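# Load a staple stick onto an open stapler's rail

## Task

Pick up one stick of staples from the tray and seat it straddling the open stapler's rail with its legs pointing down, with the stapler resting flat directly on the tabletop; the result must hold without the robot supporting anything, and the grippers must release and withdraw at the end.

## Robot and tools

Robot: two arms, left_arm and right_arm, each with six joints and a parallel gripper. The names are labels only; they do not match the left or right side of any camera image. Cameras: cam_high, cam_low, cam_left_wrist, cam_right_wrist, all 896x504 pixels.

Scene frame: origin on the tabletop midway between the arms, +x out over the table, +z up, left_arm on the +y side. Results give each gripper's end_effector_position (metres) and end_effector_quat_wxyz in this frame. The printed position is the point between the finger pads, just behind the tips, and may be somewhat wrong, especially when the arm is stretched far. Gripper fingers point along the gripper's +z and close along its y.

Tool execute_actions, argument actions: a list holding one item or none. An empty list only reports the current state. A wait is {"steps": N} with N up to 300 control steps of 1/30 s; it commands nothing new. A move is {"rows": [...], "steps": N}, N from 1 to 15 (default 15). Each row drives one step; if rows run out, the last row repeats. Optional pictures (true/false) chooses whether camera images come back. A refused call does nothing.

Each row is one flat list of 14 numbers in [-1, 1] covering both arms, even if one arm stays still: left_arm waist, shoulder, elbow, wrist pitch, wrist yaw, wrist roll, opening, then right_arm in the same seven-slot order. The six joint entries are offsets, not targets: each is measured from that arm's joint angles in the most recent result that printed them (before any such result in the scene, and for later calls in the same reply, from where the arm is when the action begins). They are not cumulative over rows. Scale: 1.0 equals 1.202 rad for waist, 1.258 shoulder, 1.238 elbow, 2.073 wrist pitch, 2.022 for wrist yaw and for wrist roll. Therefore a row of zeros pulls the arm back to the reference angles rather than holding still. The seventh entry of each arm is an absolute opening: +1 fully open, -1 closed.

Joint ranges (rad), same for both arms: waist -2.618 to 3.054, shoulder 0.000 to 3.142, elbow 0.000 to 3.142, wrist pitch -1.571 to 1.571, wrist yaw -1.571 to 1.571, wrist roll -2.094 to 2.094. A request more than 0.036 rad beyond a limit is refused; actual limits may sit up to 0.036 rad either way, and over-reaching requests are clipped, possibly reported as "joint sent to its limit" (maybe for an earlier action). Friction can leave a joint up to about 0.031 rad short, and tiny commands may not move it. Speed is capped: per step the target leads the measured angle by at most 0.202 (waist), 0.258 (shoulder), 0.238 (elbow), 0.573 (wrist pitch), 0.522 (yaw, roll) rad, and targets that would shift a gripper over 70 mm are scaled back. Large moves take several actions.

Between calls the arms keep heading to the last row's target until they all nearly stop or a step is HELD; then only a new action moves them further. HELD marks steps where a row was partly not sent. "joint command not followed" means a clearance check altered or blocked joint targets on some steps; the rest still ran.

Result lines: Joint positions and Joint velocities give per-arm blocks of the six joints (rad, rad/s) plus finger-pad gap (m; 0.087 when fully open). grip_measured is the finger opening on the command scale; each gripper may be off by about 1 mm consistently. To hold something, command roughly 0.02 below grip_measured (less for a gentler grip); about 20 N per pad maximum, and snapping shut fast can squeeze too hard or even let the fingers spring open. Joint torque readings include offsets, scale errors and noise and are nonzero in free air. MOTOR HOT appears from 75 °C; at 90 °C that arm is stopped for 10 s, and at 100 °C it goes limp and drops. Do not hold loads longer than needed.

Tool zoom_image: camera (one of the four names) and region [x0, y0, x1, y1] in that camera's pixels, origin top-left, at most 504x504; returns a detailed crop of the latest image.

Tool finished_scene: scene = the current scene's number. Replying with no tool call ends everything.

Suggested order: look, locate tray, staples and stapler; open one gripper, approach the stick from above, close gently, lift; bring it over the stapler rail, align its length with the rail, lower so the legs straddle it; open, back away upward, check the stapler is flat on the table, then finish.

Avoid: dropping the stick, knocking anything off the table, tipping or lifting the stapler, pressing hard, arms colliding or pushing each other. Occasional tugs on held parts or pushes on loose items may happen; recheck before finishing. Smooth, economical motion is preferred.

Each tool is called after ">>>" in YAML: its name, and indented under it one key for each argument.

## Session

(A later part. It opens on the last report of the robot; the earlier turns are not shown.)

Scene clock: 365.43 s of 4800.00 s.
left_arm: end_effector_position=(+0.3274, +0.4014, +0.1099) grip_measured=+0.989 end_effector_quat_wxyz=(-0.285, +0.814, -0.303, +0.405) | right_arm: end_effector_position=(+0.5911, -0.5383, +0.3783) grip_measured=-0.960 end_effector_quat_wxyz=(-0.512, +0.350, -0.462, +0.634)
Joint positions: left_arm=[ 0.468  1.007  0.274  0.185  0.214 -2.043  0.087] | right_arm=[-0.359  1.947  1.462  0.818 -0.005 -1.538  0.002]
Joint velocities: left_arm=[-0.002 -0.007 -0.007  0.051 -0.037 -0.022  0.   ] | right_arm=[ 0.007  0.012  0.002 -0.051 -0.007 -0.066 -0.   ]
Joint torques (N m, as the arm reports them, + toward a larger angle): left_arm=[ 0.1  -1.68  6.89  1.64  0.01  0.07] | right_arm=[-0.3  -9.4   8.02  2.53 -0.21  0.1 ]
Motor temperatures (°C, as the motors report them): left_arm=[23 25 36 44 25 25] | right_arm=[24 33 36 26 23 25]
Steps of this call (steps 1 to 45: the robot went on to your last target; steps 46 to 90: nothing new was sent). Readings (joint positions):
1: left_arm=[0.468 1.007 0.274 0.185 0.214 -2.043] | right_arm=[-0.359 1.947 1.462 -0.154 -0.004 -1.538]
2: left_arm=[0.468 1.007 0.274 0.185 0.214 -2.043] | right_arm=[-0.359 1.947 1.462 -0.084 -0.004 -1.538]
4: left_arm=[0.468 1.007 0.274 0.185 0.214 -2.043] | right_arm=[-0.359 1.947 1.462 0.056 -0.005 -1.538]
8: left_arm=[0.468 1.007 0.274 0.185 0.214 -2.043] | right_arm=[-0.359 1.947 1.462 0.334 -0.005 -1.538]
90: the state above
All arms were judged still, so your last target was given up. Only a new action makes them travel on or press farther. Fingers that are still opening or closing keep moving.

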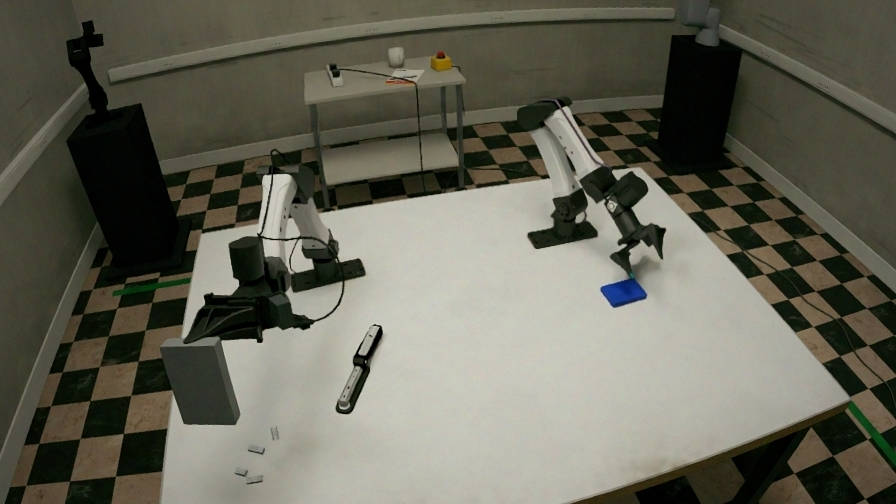

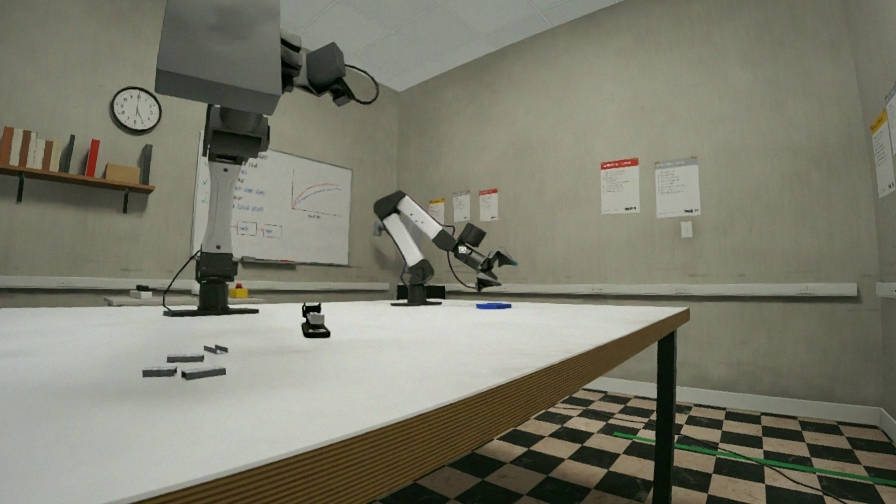

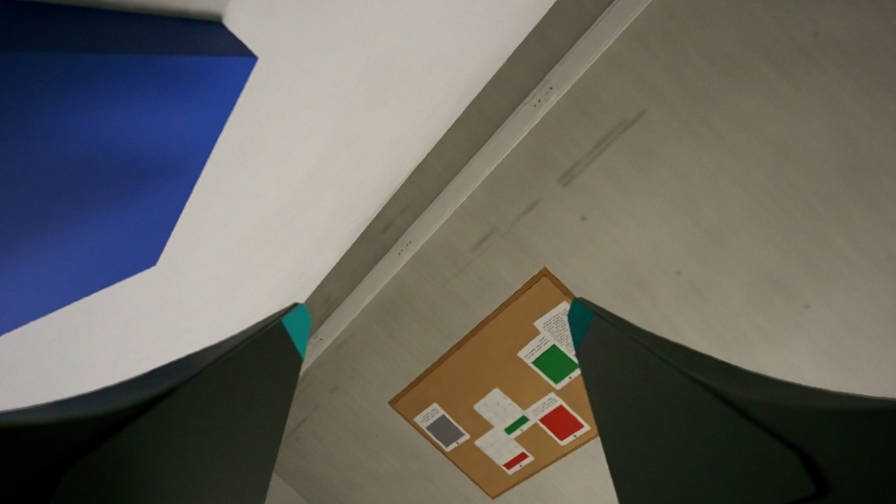

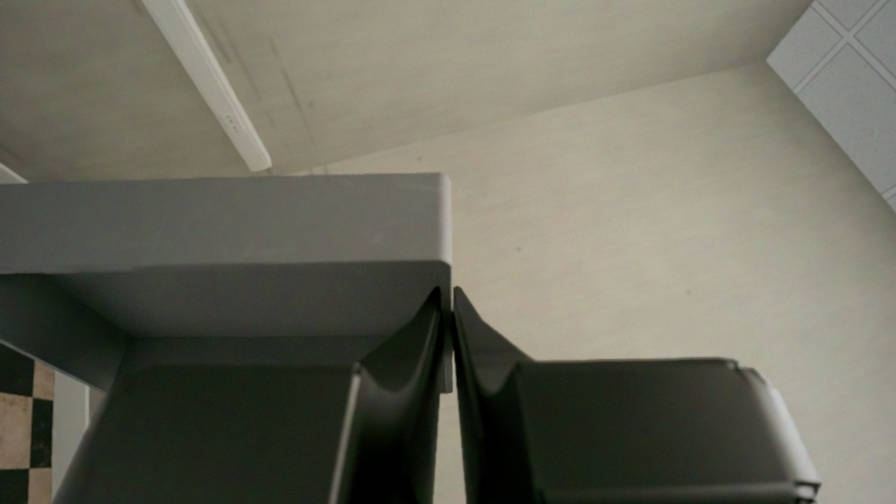

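>>> execute_actions:
  actions:
    - {"rows":[[0,0,0,0,0,0,1,-0.2,-0.08,0,-0.97,0,0,-1]]}
  pictures: false

>>> execute_actions:
  actions:
    - {"steps":60}
  pictures: false

>>> execute_actions:
  actions:
    - {"rows":[[0,0,0,0,0,0,1,0,0.06,-0.11,0.1,0,0,-1]]}
  pictures: false

>>> execute_actions:
  actions:
    - {"steps":20}
  pictures: false

>>> execute_actions:
  actions:
    - {"rows":[[0,0,0,0,0,0,1,0,0,0,0,0,0,-0.4]]}
  pictures: false

>>> execute_actions:
  actions:
    - {"rows":[[0,0,0,0,0,0,1,0,-0.08,0.13,-0.12,0,0,-0.4]]}

Scene clock: 373.07 s of 4800.00 s.
left_arm: end_effector_position=(+0.3274, +0.4014, +0.1099) grip_measured=+0.989 end_effector_quat_wxyz=(-0.285, +0.814, -0.303, +0.405) | right_arm: end_effector_position=(+0.4733, -0.6470, +0.1559) grip_measured=-0.960 end_effector_quat_wxyz=(+0.218, -0.451, +0.788, -0.357)
Joint positions: left_arm=[ 0.468  1.007  0.274  0.185  0.214 -2.043  0.087] | right_arm=[-0.612  1.884  1.462 -0.286  0.001 -1.542  0.002]
Joint velocities: left_arm=[ 0.002 -0.002  0.012  0.081 -0.022  0.051  0.   ] | right_arm=[ 0.032  0.002  0.007 -2.366 -0.022 -0.037 -0.002]
Joint torques (N m, as the arm reports them, + toward a larger angle): left_arm=[-0.02 -1.6   6.86  1.64  0.    0.1 ] | right_arm=[  0.26 -11.73   8.06   2.08  -0.24   0.11]
Motor temperatures (°C, as the motors report them): left_arm=[23 25 37 44 25 25] | right_arm=[24 34 36 28 23 25]
Steps of this call (steps 1 to 150: nothing new was sent; then 2.13 s passed at rest; steps 151 to 165: all 15 steps of this action). Readings (joint positions):
151: left_arm=[0.468 1.007 0.274 0.185 0.214 -2.043] | right_arm=[-0.363 1.942 1.462 0.788 -0.010 -1.543]
152: left_arm=[0.468 1.007 0.274 0.185 0.214 -2.043] | right_arm=[-0.380 1.930 1.462 0.722 -0.017 -1.543]
154: left_arm=[0.468 1.007 0.274 0.185 0.214 -2.043] | right_arm=[-0.438 1.914 1.462 0.600 -0.020 -1.542]
158: left_arm=[0.468 1.007 0.274 0.185 0.214 -2.043] | right_arm=[-0.564 1.891 1.462 0.306 -0.011 -1.542]
165: the state above

Scene clock: 375.07 s of 4800.00 s.
left_arm: end_effector_position=(+0.3274, +0.4014, +0.1099) grip_measured=+0.989 end_effector_quat_wxyz=(-0.285, +0.814, -0.303, +0.405) | right_arm: end_effector_position=(+0.3027, -0.5526, +0.0734) grip_measured=-0.960 end_effector_quat_wxyz=(-0.003, -0.498, +0.867, +0.005)
Joint positions: left_arm=[ 0.468  1.007  0.274  0.185  0.214 -2.043  0.087] | right_arm=[-0.61   1.872  1.462 -1.171 -0.    -1.542  0.002]
Joint velocities: left_arm=[-0.002  0.002 -0.012 -0.022  0.022 -0.051 -0.   ] | right_arm=[-0.022 -0.012  0.002 -0.066 -0.007  0.051 -0.002]
Joint torques (N m, as the arm reports them, + toward a larger angle): left_arm=[-0.01 -1.7   6.82  1.66  0.02  0.1 ] | right_arm=[  0.58 -10.25   6.58   0.1   -0.27   0.07]
Motor temperatures (°C, as the motors report them): left_arm=[23 25 37 44 25 25] | right_arm=[24 35 36 27 23 25]
Steps of this call (steps 1 to 45: the robot went on to your last target; steps 46 to 60: nothing new was sent). Readings (joint positions):
1: left_arm=[0.468 1.007 0.274 0.185 0.214 -2.043] | right_arm=[-0.612 1.884 1.462 -0.366 0.001 -1.542]
2: left_arm=[0.468 1.007 0.274 0.185 0.214 -2.043] | right_arm=[-0.611 1.884 1.462 -0.446 0.001 -1.542]
4: left_arm=[0.468 1.007 0.274 0.185 0.214 -2.043] | right_arm=[-0.610 1.884 1.462 -0.601 0.001 -1.542]
8: left_arm=[0.468 1.007 0.274 0.185 0.214 -2.043] | right_arm=[-0.610 1.884 1.462 -0.895 0.001 -1.542]
60: the state above
All arms were judged still, so your last target was given up. Only a new action makes them travel on or press farther. Fingers that are still opening or closing keep moving.

Scene clock: 375.57 s of 4800.00 s.
left_arm: end_effector_position=(+0.3274, +0.4014, +0.1099) grip_measured=+0.989 end_effector_quat_wxyz=(-0.285, +0.814, -0.303, +0.405) | right_arm: end_effector_position=(+0.3006, -0.5517, +0.0169) grip_measured=-0.960 end_effector_quat_wxyz=(-0.013, -0.498, +0.867, +0.019)
Joint positions: left_arm=[ 0.468  1.007  0.274  0.185  0.214 -2.043  0.087] | right_arm=[-0.61   1.954  1.339 -1.002  0.002 -1.542  0.002]
Joint velocities: left_arm=[-0.007 -0.022 -0.002 -0.037 -0.051  0.066 -0.001] | right_arm=[ 0.002  0.012  0.012 -0.051  0.095  0.007 -0.002]
Joint torques (N m, as the arm reports them, + toward a larger angle): left_arm=[ 0.06 -1.63  6.95  1.67 -0.01  0.1 ] | right_arm=[-0.39 -9.11  5.05  0.67 -0.24  0.01]
Motor temperatures (°C, as the motors report them): left_arm=[23 25 37 44 25 25] | right_arm=[24 35 36 27 23 25]
Steps of this call (steps 1 to 15: all 15 steps of this action). Readings (joint positions):
1: left_arm=[0.468 1.007 0.274 0.185 0.214 -2.043] | right_arm=[-0.610 1.874 1.445 -1.145 -0.000 -1.542]
2: left_arm=[0.468 1.007 0.274 0.185 0.214 -2.043] | right_arm=[-0.610 1.878 1.418 -1.104 -0.001 -1.542]
4: left_arm=[0.468 1.007 0.274 0.185 0.214 -2.043] | right_arm=[-0.610 1.913 1.372 -1.053 -0.001 -1.542]
8: left_arm=[0.468 1.007 0.274 0.185 0.214 -2.043] | right_arm=[-0.610 1.954 1.339 -1.018 0.001 -1.542]
15: the state above

Scene clock: 376.23 s of 4800.00 s.
left_arm: end_effector_position=(+0.3274, +0.4014, +0.1099) grip_measured=+0.989 end_effector_quat_wxyz=(-0.285, +0.814, -0.303, +0.405) | right_arm: end_effector_position=(+0.3006, -0.5517, +0.0169) grip_measured=-0.960 end_effector_quat_wxyz=(-0.013, -0.498, +0.867, +0.019)
Joint positions: left_arm=[ 0.468  1.007  0.274  0.185  0.214 -2.043  0.087] | right_arm=[-0.61   1.954  1.339 -1.002  0.002 -1.542  0.002]
Joint velocities: left_arm=[-0.017 -0.007 -0.002 -0.007 -0.037  0.022  0.001] | right_arm=[-0.002 -0.012 -0.012 -0.081  0.022 -0.022 -0.001]
Joint torques (N m, as the arm reports them, + toward a larger angle): left_arm=[-0.04 -1.7   6.95  1.65  0.01  0.11] | right_arm=[-0.34 -9.09  5.04  0.67 -0.25  0.02]
Motor temperatures (°C, as the motors report them): left_arm=[23 25 37 44 25 25] | right_arm=[24 35 36 27 23 25]
Steps of this call (steps 1 to 15: the robot went on to your last target; steps 16 to 20: nothing new was sent). Readings (joint positions):
1: left_arm=[0.468 1.007 0.274 0.185 0.214 -2.043] | right_arm=[-0.610 1.954 1.339 -1.002 0.002 -1.542]
2: left_arm=[0.468 1.007 0.274 0.185 0.214 -2.043] | right_arm=[-0.610 1.954 1.339 -1.002 0.002 -1.542]
4: left_arm=[0.468 1.007 0.274 0.185 0.214 -2.043] | right_arm=[-0.610 1.954 1.339 -1.002 0.002 -1.542]
8: left_arm=[0.468 1.007 0.274 0.185 0.214 -2.043] | right_arm=[-0.610 1.954 1.339 -1.002 0.002 -1.542]
20: the state above
All arms were judged still, so your last target was given up. Only a new action makes them travel on or press farther. Fingers that are still opening or closing keep moving.

Scene clock: 376.73 s of 4800.00 s.
left_arm: end_effector_position=(+0.3274, +0.4014, +0.1099) grip_measured=+0.989 end_effector_quat_wxyz=(-0.285, +0.814, -0.303, +0.405) | right_arm: end_effector_position=(+0.3006, -0.5517, +0.0169) grip_measured=-0.400 end_effector_quat_wxyz=(-0.013, -0.498, +0.867, +0.019)
Joint positions: left_arm=[ 0.468  1.007  0.274  0.185  0.214 -2.043  0.087] | right_arm=[-0.61   1.954  1.339 -1.002  0.002 -1.542  0.026]
Joint velocities: left_arm=[-0.012 -0.007 -0.007  0.037 -0.022  0.037 -0.   ] | right_arm=[-0.002  0.002 -0.007  0.037 -0.037  0.007 -0.   ]
Joint torques (N m, as the arm reports them, + toward a larger angle): left_arm=[ 0.04 -1.67  6.84  1.68  0.01  0.11] | right_arm=[-0.3  -8.57  6.17  0.25 -0.23  0.02]
Motor temperatures (°C, as the motors report them): left_arm=[23 25 37 44 25 25] | right_arm=[24 35 36 27 23 25]
Steps of this call (steps 1 to 15: all 15 steps of this action). Readings (joint positions):
1: left_arm=[0.468 1.007 0.274 0.185 0.214 -2.043] | right_arm=[-0.610 1.954 1.339 -1.002 0.002 -1.542]
2: left_arm=[0.468 1.007 0.274 0.185 0.214 -2.043] | right_arm=[-0.610 1.954 1.339 -1.002 0.002 -1.542]
4: left_arm=[0.468 1.007 0.274 0.185 0.214 -2.043] | right_arm=[-0.610 1.954 1.339 -1.002 0.002 -1.542]
8: left_arm=[0.468 1.007 0.274 0.185 0.214 -2.043] | right_arm=[-0.610 1.954 1.339 -1.002 0.002 -1.542]
15: the state above

Scene clock: 377.23 s of 4800.00 s.
left_arm: end_effector_position=(+0.3274, +0.4014, +0.1099) grip_measured=+0.989 end_effector_quat_wxyz=(-0.285, +0.814, -0.303, +0.405) | right_arm: end_effector_position=(+0.2973, -0.5500, +0.0866) grip_measured=-0.400 end_effector_quat_wxyz=(-0.006, -0.498, +0.867, +0.008)
Joint positions: left_arm=[ 0.468  1.007  0.274  0.185  0.214 -2.043  0.087] | right_arm=[-0.61   1.851  1.487 -1.226  0.002 -1.542  0.026]
Joint velocities: left_arm=[-0.002  0.007  0.007 -0.11  -0.051 -0.022 -0.001] | right_arm=[ 0.017  0.012  0.002 -0.081 -0.037  0.007  0.001]
Joint torques (N m, as the arm reports them, + toward a larger angle): left_arm=[-0.07 -1.62  6.85  1.66 -0.01  0.11] | right_arm=[-0.29 -7.89  7.77  0.16 -0.23  0.02]
Motor temperatures (°C, as the motors report them): left_arm=[23 25 37 44 25 25] | right_arm=[24 35 36 27 23 25]
Steps of this call (steps 1 to 15: all 15 steps of this action). Readings (joint positions):
1: left_arm=[0.468 1.007 0.274 0.185 0.214 -2.043] | right_arm=[-0.610 1.951 1.358 -1.035 0.002 -1.542]
2: left_arm=[0.468 1.007 0.274 0.185 0.214 -2.043] | right_arm=[-0.610 1.946 1.389 -1.083 0.002 -1.542]
4: left_arm=[0.468 1.007 0.274 0.185 0.214 -2.043] | right_arm=[-0.610 1.908 1.444 -1.137 0.002 -1.542]
8: left_arm=[0.468 1.007 0.274 0.185 0.214 -2.043] | right_arm=[-0.610 1.852 1.487 -1.185 0.002 -1.542]
15: the state above

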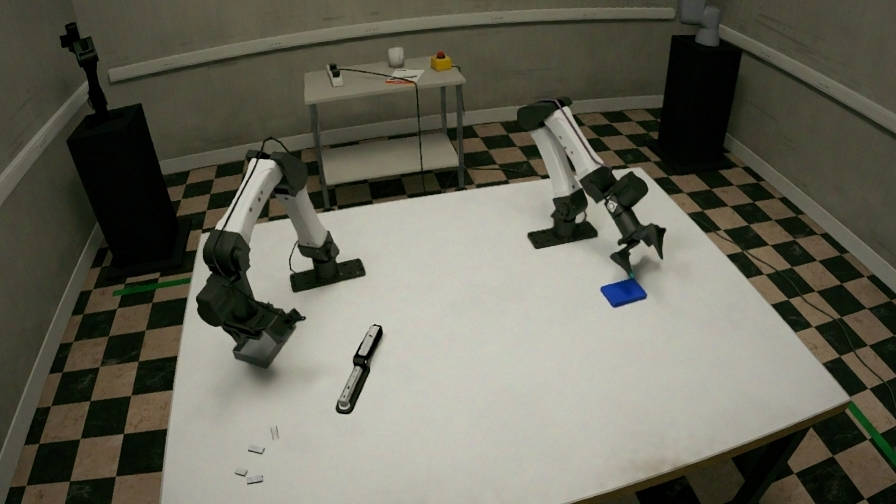

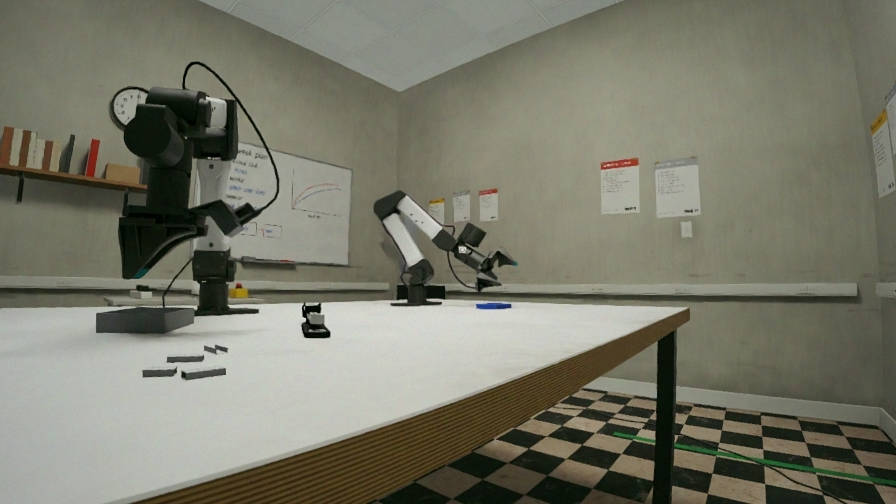

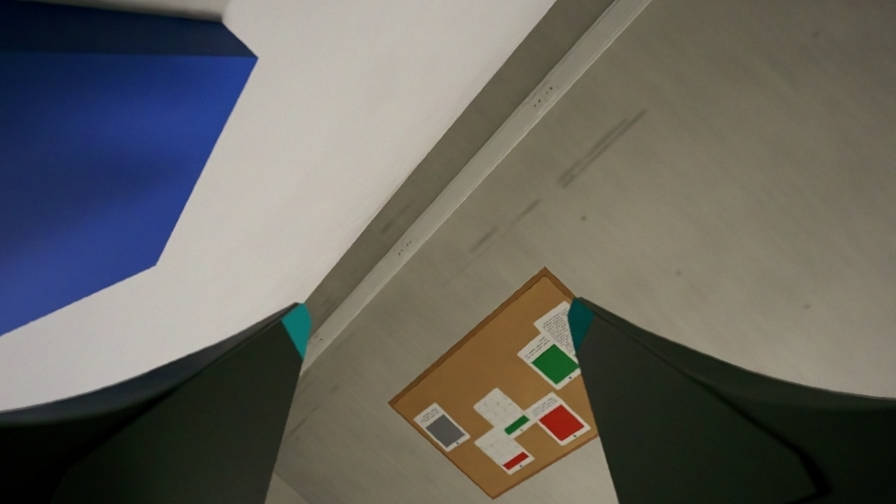

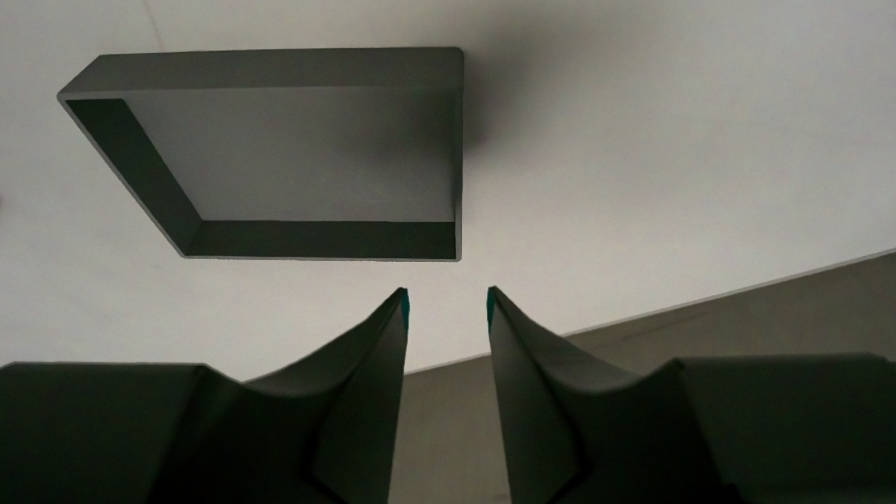

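>>> execute_actions:
  actions:
    - {"rows":[[0,0,0,0,0,0,1,0.21,0.6,0.9,-0.13,0,0,-0.4]]}
  pictures: false

>>> execute_actions:
  actions:
    - {"steps":60}

Scene clock: 383.10 s of 4800.00 s.
left_arm: end_effector_position=(+0.3274, +0.4014, +0.1099) grip_measured=+0.989 end_effector_quat_wxyz=(-0.285, +0.814, -0.303, +0.405) | right_arm: end_effector_position=(+0.4974, -0.5083, +0.0419) grip_measured=-0.400 end_effector_quat_wxyz=(+0.003, -0.606, +0.796, -0.010)
Joint positions: left_arm=[ 0.468  1.007  0.274  0.185  0.214 -2.043  0.087] | right_arm=[-0.343  2.612  2.549 -1.488  0.008 -1.533  0.026]
Joint velocities: left_arm=[-0.022 -0.007 -0.002  0.007 -0.022  0.037  0.   ] | right_arm=[-0.208 -0.076  0.662 -0.037 -0.037 -0.037 -0.001]
Joint torques (N m, as the arm reports them, + toward a larger angle): left_arm=[-0.09 -1.59  6.79  1.68  0.    0.11] | right_arm=[ -0.47 -13.34   7.55   0.31  -0.28  -0.08]
Motor temperatures (°C, as the motors report them): left_arm=[23 25 37 44 25 25] | right_arm=[24 35 36 27 23 25]
Steps of this call (steps 1 to 15: the robot went on to your last target; steps 16 to 90: nothing new was sent; then 2.37 s passed at rest; steps 91 to 105: all 15 steps of this action). Readings (joint positions):
91: left_arm=[0.468 1.007 0.274 0.185 0.214 -2.043] | right_arm=[-0.593 1.884 1.529 -1.288 0.010 -1.542]
92: left_arm=[0.468 1.007 0.274 0.185 0.214 -2.043] | right_arm=[-0.557 1.943 1.607 -1.344 0.015 -1.542]
94: left_arm=[0.468 1.007 0.274 0.185 0.214 -2.043] | right_arm=[-0.462 2.081 1.752 -1.382 0.014 -1.542]
98: left_arm=[0.468 1.007 0.274 0.185 0.214 -2.043] | right_arm=[-0.339 2.423 2.095 -1.433 0.002 -1.542]
105: the state above

Scene clock: 385.10 s of 4800.00 s.
left_arm: end_effector_position=(+0.3274, +0.4014, +0.1099) grip_measured=+0.989 end_effector_quat_wxyz=(-0.285, +0.814, -0.303, +0.405) | right_arm: end_effector_position=(+0.5013, -0.5176, +0.0523) grip_measured=-0.400 end_effector_quat_wxyz=(+0.014, -0.599, +0.800, -0.024)
Joint positions: left_arm=[ 0.468  1.007  0.274  0.185  0.214 -2.043  0.087] | right_arm=[-0.359  2.607  2.58  -1.488  0.008 -1.534  0.026]
Joint velocities: left_arm=[-0.007 -0.002 -0.007 -0.022 -0.007 -0.022 -0.   ] | right_arm=[ 0.012 -0.012 -0.002  0.022  0.022 -0.066 -0.   ]
Joint torques (N m, as the arm reports them, + toward a larger angle): left_arm=[ 0.04 -1.61  6.93  1.67 -0.02  0.09] | right_arm=[ -0.16 -13.17   8.38   0.39  -0.28  -0.07]
Motor temperatures (°C, as the motors report them): left_arm=[23 25 37 44 25 25] | right_arm=[24 36 36 26 23 25]
Steps of this call (steps 1 to 30: the robot went on to your last target; steps 31 to 60: nothing new was sent). Readings (joint positions):
1: left_arm=[0.468 1.007 0.274 0.185 0.214 -2.043] | right_arm=[-0.349 2.610 2.566 -1.488 0.008 -1.533]
2: left_arm=[0.468 1.007 0.274 0.185 0.214 -2.043] | right_arm=[-0.354 2.608 2.576 -1.488 0.008 -1.533]
4: left_arm=[0.468 1.007 0.274 0.185 0.214 -2.043] | right_arm=[-0.359 2.607 2.580 -1.488 0.008 -1.533]
8: left_arm=[0.468 1.007 0.274 0.185 0.214 -2.043] | right_arm=[-0.359 2.607 2.580 -1.488 0.008 -1.534]
60: the state above
All arms were judged still, so your last target was given up. Only a new action makes them travel on or press farther. Fingers that are still opening or closing keep moving.

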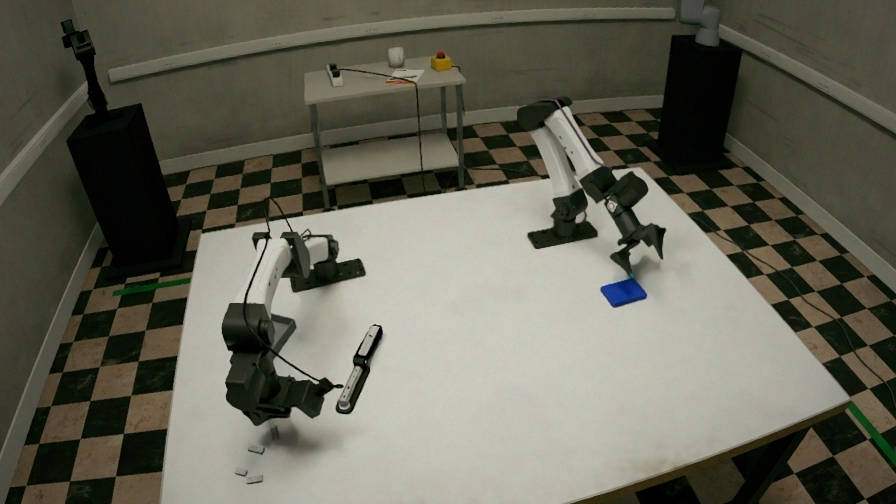

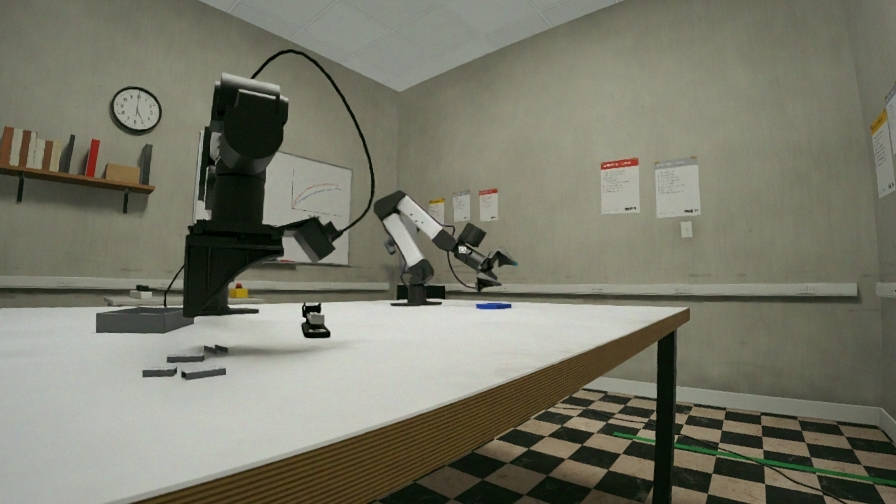

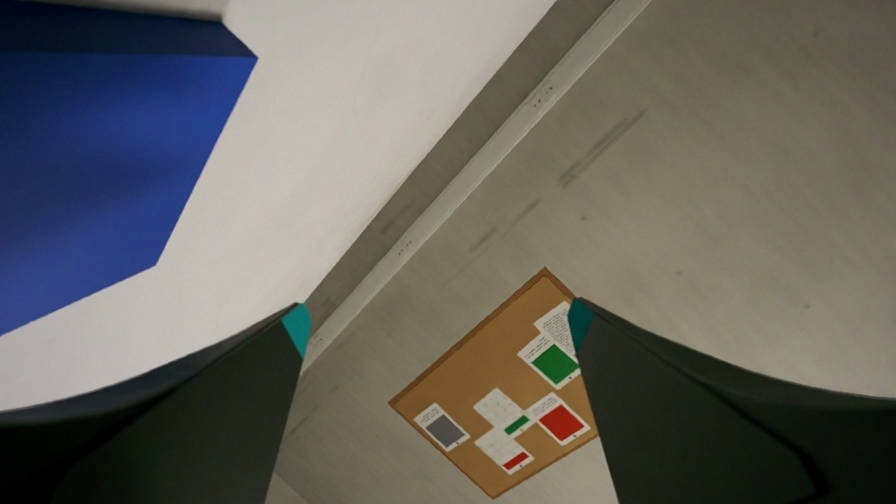

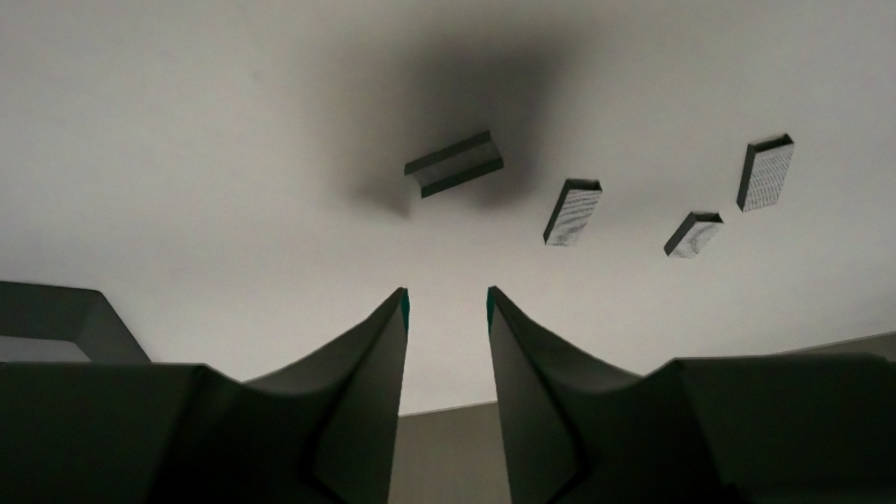

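>>> execute_actions:
  actions:
    - {"rows":[[0,0,0,0,0,0,1,0,0.15,0.3,-0.04,0,0.12,-0.4]]}
  pictures: false

>>> execute_actions:
  actions:
    - {"steps":45}

Scene clock: 392.77 s of 4800.00 s.
left_arm: end_effector_position=(+0.3274, +0.4014, +0.1099) grip_measured=+0.989 end_effector_quat_wxyz=(-0.285, +0.814, -0.303, +0.405) | right_arm: end_effector_position=(+0.5262, -0.5225, +0.0448) grip_measured=-0.400 end_effector_quat_wxyz=(+0.052, -0.504, +0.861, -0.056)
Joint positions: left_arm=[ 0.468  1.007  0.274  0.185  0.214 -2.043  0.087] | right_arm=[-0.359  2.797  2.922 -1.543  0.008 -1.308  0.026]
Joint velocities: left_arm=[-0.007 -0.012  0.002 -0.066  0.051 -0.022 -0.001] | right_arm=[-0.002  0.017  0.002 -0.037  0.022  0.051 -0.001]
Joint torques (N m, as the arm reports them, + toward a larger angle): left_arm=[ 0.   -1.63  6.88  1.64  0.02  0.09] | right_arm=[ -0.24 -13.71   9.01   0.58  -0.22   0.13]
Motor temperatures (°C, as the motors report them): left_arm=[23 25 37 44 25 25] | right_arm=[24 39 36 26 23 25]
joint sent to its limit (right arm) — the command would take joint 4 (wrist pitch) past its lower limit, so that joint was sent only as far as its limit.
Steps of this call (steps 1 to 90: nothing new was sent; then 4.17 s passed at rest; steps 91 to 105: all 15 steps of this action). Readings (joint positions):
91: left_arm=[0.468 1.007 0.274 0.185 0.214 -2.043] | right_arm=[-0.359 2.638 2.634 -1.516 0.008 -1.500]
92: left_arm=[0.468 1.007 0.274 0.185 0.214 -2.043] | right_arm=[-0.359 2.685 2.725 -1.529 0.008 -1.459]
94: left_arm=[0.468 1.007 0.274 0.185 0.214 -2.043] | right_arm=[-0.359 2.763 2.857 -1.528 0.008 -1.401]
98: left_arm=[0.468 1.007 0.274 0.185 0.214 -2.043] | right_arm=[-0.359 2.797 2.910 -1.535 0.008 -1.340]
105: the state above

Scene clock: 394.27 s of 4800.00 s.
left_arm: end_effector_position=(+0.3274, +0.4014, +0.1099) grip_measured=+0.989 end_effector_quat_wxyz=(-0.285, +0.814, -0.303, +0.405) | right_arm: end_effector_position=(+0.5252, -0.5222, +0.0447) grip_measured=-0.400 end_effector_quat_wxyz=(+0.051, -0.500, +0.863, -0.055)
Joint positions: left_arm=[ 0.468  1.007  0.274  0.185  0.214 -2.043  0.087] | right_arm=[-0.359  2.797  2.922 -1.546  0.008 -1.299  0.026]
Joint velocities: left_arm=[ 0.022  0.007  0.007  0.11   0.022 -0.081 -0.001] | right_arm=[ 0.002  0.017  0.002 -0.022 -0.022  0.051  0.   ]
Joint torques (N m, as the arm reports them, + toward a larger angle): left_arm=[-0.05 -1.68  6.89  1.64 -0.01  0.09] | right_arm=[ -0.31 -13.75   9.03   0.55  -0.22   0.12]
Motor temperatures (°C, as the motors report them): left_arm=[23 25 37 44 25 25] | right_arm=[24 40 37 26 23 25]
joint sent to its limit (right arm) — the command would take joint 4 (wrist pitch) past its lower limit, so that joint was sent only as far as its limit.
Steps of this call (steps 1 to 15: the robot went on to your last target; steps 16 to 45: nothing new was sent). Readings (joint positions):
1: left_arm=[0.468 1.007 0.274 0.185 0.214 -2.043] | right_arm=[-0.359 2.797 2.922 -1.544 0.008 -1.306]
2: left_arm=[0.468 1.007 0.274 0.185 0.214 -2.043] | right_arm=[-0.359 2.797 2.922 -1.544 0.008 -1.305]
4: left_arm=[0.468 1.007 0.274 0.185 0.214 -2.043] | right_arm=[-0.359 2.797 2.922 -1.545 0.008 -1.303]
8: left_arm=[0.468 1.007 0.274 0.185 0.214 -2.043] | right_arm=[-0.359 2.797 2.922 -1.546 0.008 -1.301]
45: the state above
All arms were judged still, so your last target was given up. Only a new action makes them travel on or press farther. Fingers that are still opening or closing keep moving.

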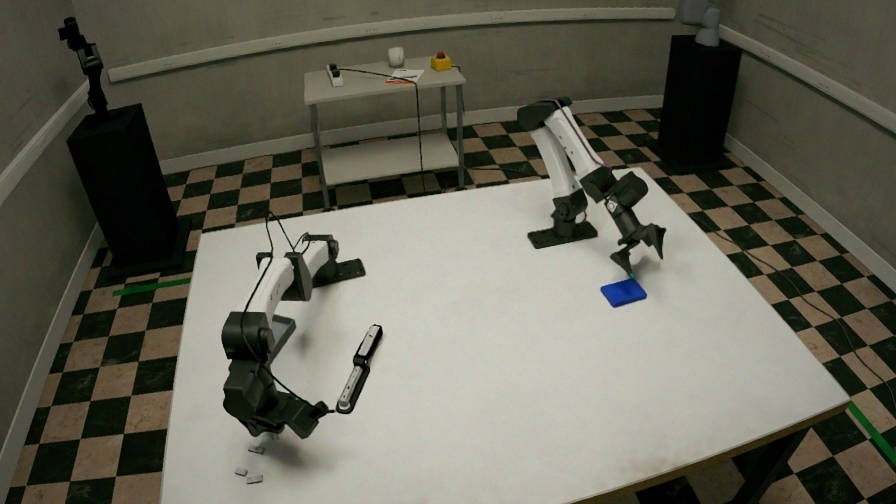

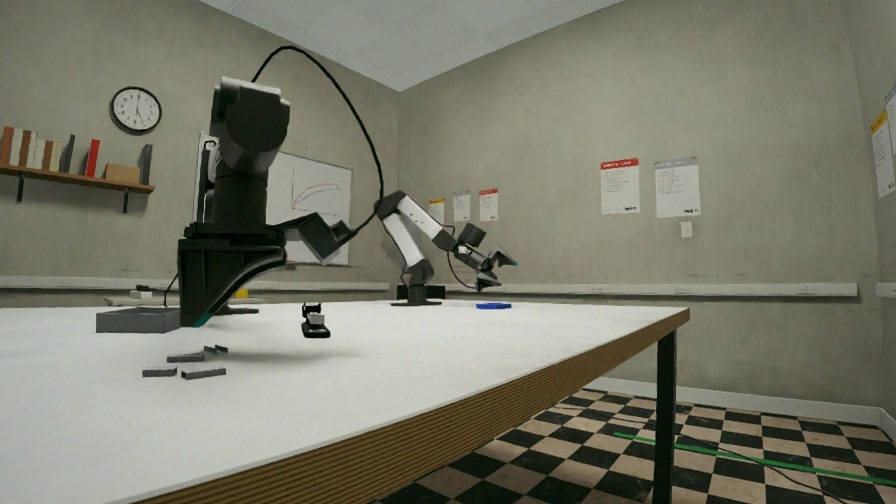

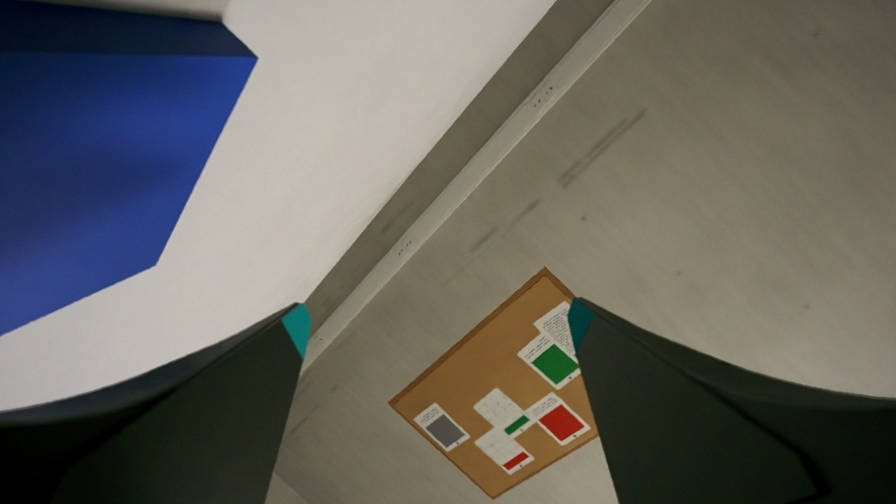

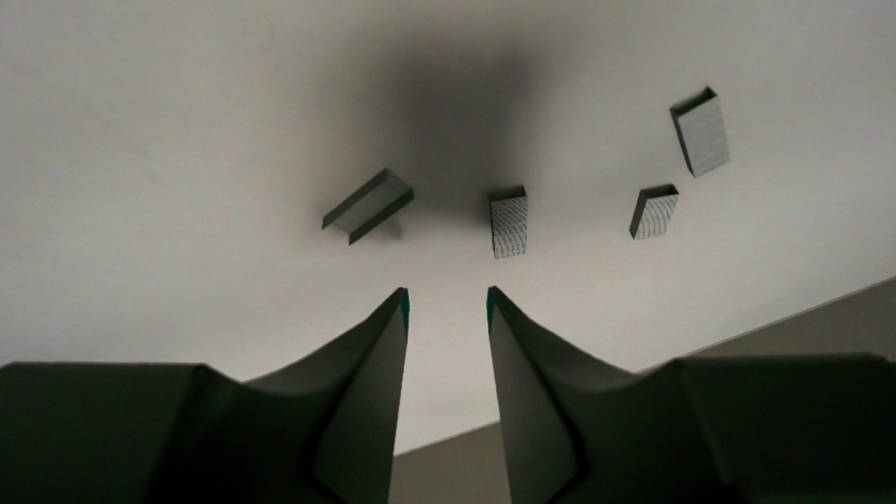

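>>> execute_actions:
  actions:
    - {"rows":[[0,0,0,0,0,0,1,0,0.045,0,0.085,0,0,-0.4]]}
  pictures: false

>>> execute_actions:
  actions:
    - {"steps":30}

Scene clock: 401.30 s of 4800.00 s.
left_arm: end_effector_position=(+0.3274, +0.4014, +0.1099) grip_measured=+0.989 end_effector_quat_wxyz=(-0.285, +0.814, -0.303, +0.405) | right_arm: end_effector_position=(+0.5565, -0.5301, +0.0202) grip_measured=-0.400 end_effector_quat_wxyz=(+0.084, -0.498, +0.859, -0.087)
Joint positions: left_arm=[ 0.468  1.007  0.274  0.185  0.214 -2.043  0.087] | right_arm=[-0.359  2.854  2.922 -1.396  0.008 -1.299  0.026]
Joint velocities: left_arm=[ 0.002 -0.007  0.002 -0.066 -0.022 -0.022 -0.   ] | right_arm=[ 0.012 -0.007 -0.012  0.125 -0.051 -0.007 -0.   ]
Joint torques (N m, as the arm reports them, + toward a larger angle): left_arm=[ 0.08 -1.65  6.87  1.65  0.    0.13] | right_arm=[ -0.26 -14.17   6.75   1.12  -0.21   0.04]
Motor temperatures (°C, as the motors report them): left_arm=[23 25 37 44 25 25] | right_arm=[24 42 37 26 23 25]
Steps of this call (steps 1 to 90: nothing new was sent; then 3.53 s passed at rest; steps 91 to 105: all 15 steps of this action). Readings (joint positions):
91: left_arm=[0.468 1.007 0.274 0.185 0.214 -2.043] | right_arm=[-0.359 2.801 2.922 -1.533 0.008 -1.299]
92: left_arm=[0.468 1.007 0.274 0.185 0.214 -2.043] | right_arm=[-0.359 2.806 2.922 -1.504 0.008 -1.299]
94: left_arm=[0.468 1.007 0.274 0.185 0.214 -2.043] | right_arm=[-0.359 2.824 2.922 -1.456 0.008 -1.299]
98: left_arm=[0.468 1.007 0.274 0.185 0.214 -2.043] | right_arm=[-0.359 2.852 2.922 -1.416 0.008 -1.299]
105: the state above

Scene clock: 402.30 s of 4800.00 s.
left_arm: end_effector_position=(+0.3274, +0.4014, +0.1099) grip_measured=+0.989 end_effector_quat_wxyz=(-0.285, +0.814, -0.303, +0.405) | right_arm: end_effector_position=(+0.5581, -0.5305, +0.0206) grip_measured=-0.400 end_effector_quat_wxyz=(+0.086, -0.497, +0.859, -0.090)
Joint positions: left_arm=[ 0.468  1.007  0.274  0.185  0.214 -2.043  0.087] | right_arm=[-0.359  2.854  2.922 -1.389  0.008 -1.299  0.026]
Joint velocities: left_arm=[ 0.002  0.007 -0.022  0.051  0.007 -0.066  0.   ] | right_arm=[-0.002  0.007 -0.012 -0.066 -0.007 -0.022  0.   ]
Joint torques (N m, as the arm reports them, + toward a larger angle): left_arm=[ 0.02 -1.67  6.92  1.63  0.01  0.08] | right_arm=[ -0.29 -14.13   6.79   1.14  -0.22   0.03]
Motor temperatures (°C, as the motors report them): left_arm=[23 25 37 44 25 25] | right_arm=[24 43 37 26 23 25]
Steps of this call (steps 1 to 15: the robot went on to your last target; steps 16 to 30: nothing new was sent). Readings (joint positions):
1: left_arm=[0.468 1.007 0.274 0.185 0.214 -2.043] | right_arm=[-0.359 2.854 2.922 -1.394 0.008 -1.299]
2: left_arm=[0.468 1.007 0.274 0.185 0.214 -2.043] | right_arm=[-0.359 2.854 2.922 -1.393 0.008 -1.299]
4: left_arm=[0.468 1.007 0.274 0.185 0.214 -2.043] | right_arm=[-0.359 2.854 2.922 -1.392 0.008 -1.299]
8: left_arm=[0.468 1.007 0.274 0.185 0.214 -2.043] | right_arm=[-0.359 2.854 2.922 -1.391 0.008 -1.299]
30: the state above
All arms were judged still, so your last target was given up. Only a new action makes them travel on or press farther. Fingers that are still opening or closing keep moving.

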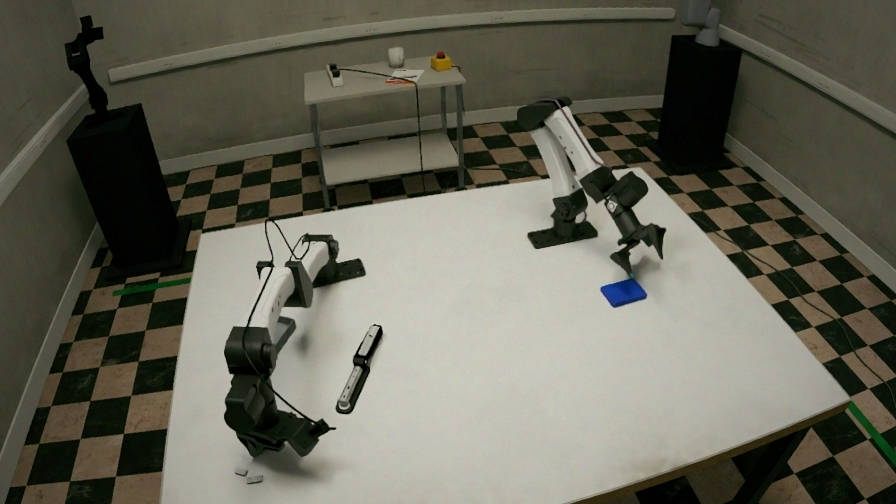

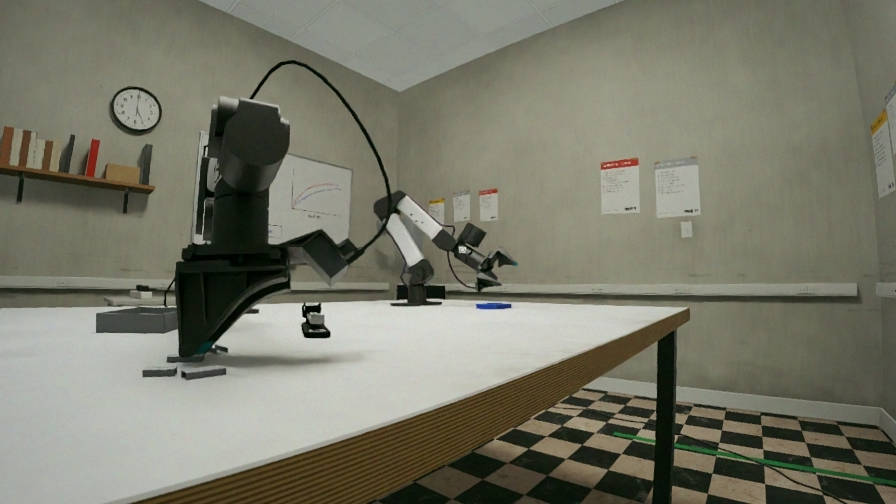

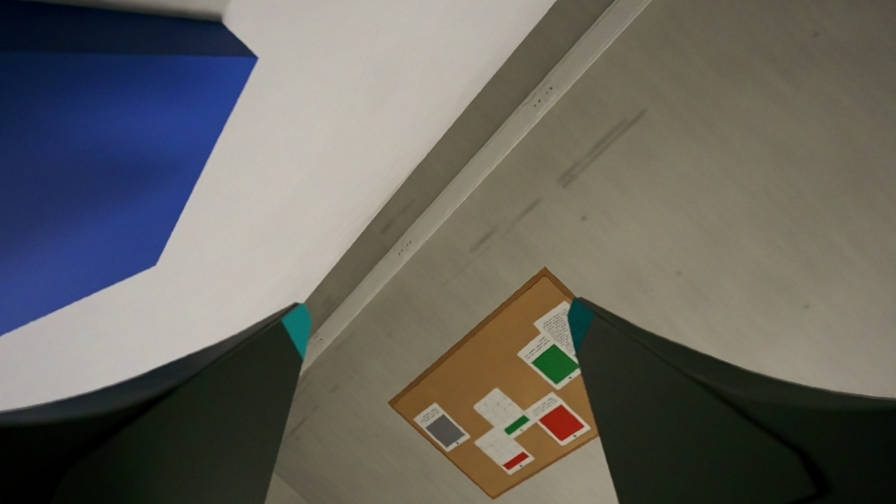

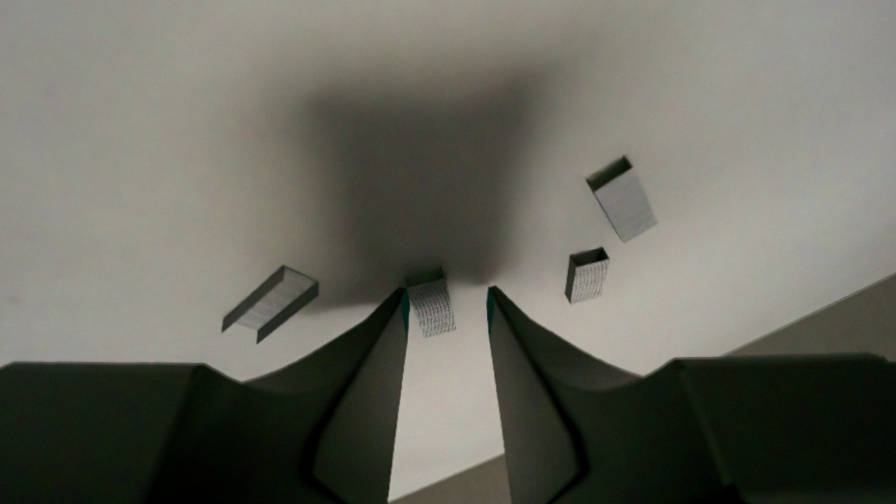

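>>> execute_actions:
  actions: []

Scene clock: 422.63 s of 4800.00 s.
left_arm: end_effector_position=(+0.3274, +0.4014, +0.1099) grip_measured=+0.989 end_effector_quat_wxyz=(-0.285, +0.814, -0.303, +0.405) | right_arm: end_effector_position=(+0.5581, -0.5305, +0.0206) grip_measured=-0.400 end_effector_quat_wxyz=(+0.086, -0.497, +0.859, -0.090)
Joint positions: left_arm=[ 0.468  1.007  0.274  0.185  0.214 -2.043  0.087] | right_arm=[-0.359  2.854  2.922 -1.389  0.008 -1.299  0.026]
Joint velocities: left_arm=[-0.002 -0.002 -0.012 -0.11   0.051 -0.051  0.   ] | right_arm=[-0.022  0.017  0.002  0.022  0.037 -0.081 -0.001]
Joint torques (N m, as the arm reports them, + toward a larger angle): left_arm=[ 0.04 -1.55  6.9   1.66  0.    0.11] | right_arm=[ -0.29 -14.13   6.8    1.14  -0.21   0.04]
Motor temperatures (°C, as the motors report them): left_arm=[23 25 37 44 25 25] | right_arm=[24 49 37 26 23 25]
Steps of this call (steps 1 to 90: nothing new was sent; then 17.33 s passed at rest). Readings (joint positions):
1: left_arm=[0.468 1.007 0.274 0.185 0.214 -2.043] | right_arm=[-0.359 2.854 2.922 -1.389 0.008 -1.299]
2: left_arm=[0.468 1.007 0.274 0.185 0.214 -2.043] | right_arm=[-0.359 2.854 2.922 -1.389 0.008 -1.299]
4: left_arm=[0.468 1.007 0.274 0.185 0.214 -2.043] | right_arm=[-0.359 2.854 2.922 -1.389 0.008 -1.299]
8: left_arm=[0.468 1.007 0.274 0.185 0.214 -2.043] | right_arm=[-0.359 2.854 2.922 -1.389 0.008 -1.299]
90: the state above

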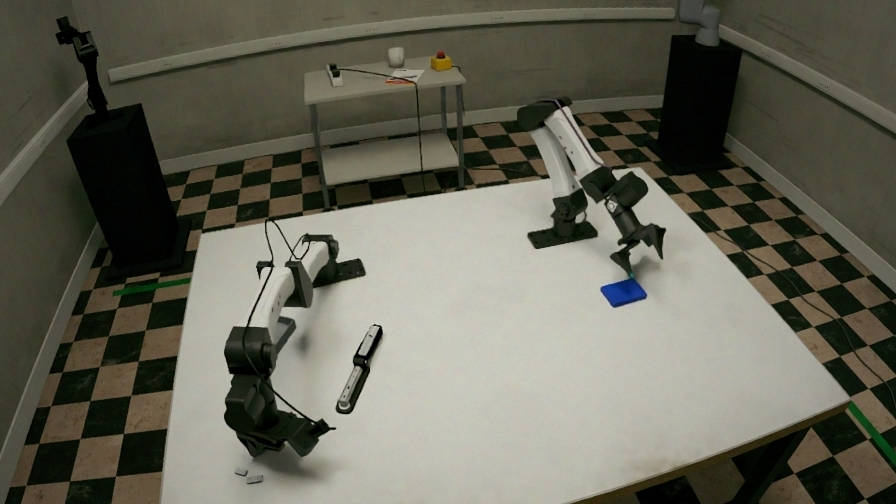

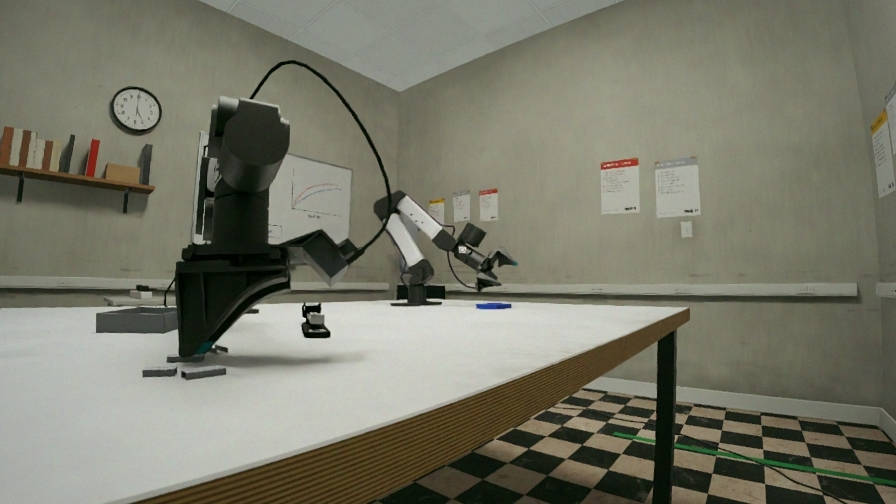

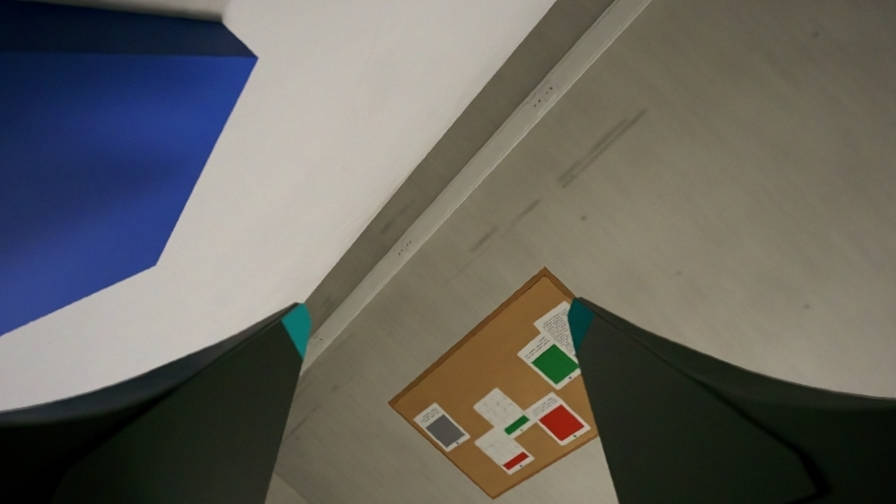

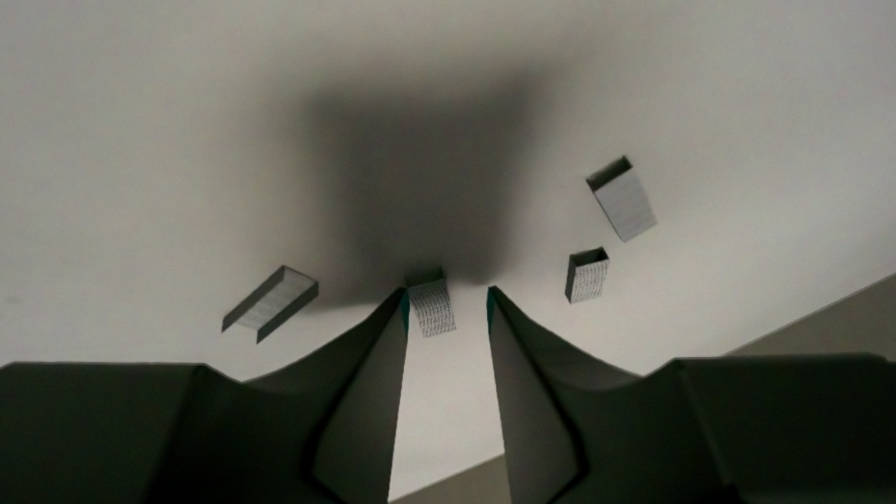

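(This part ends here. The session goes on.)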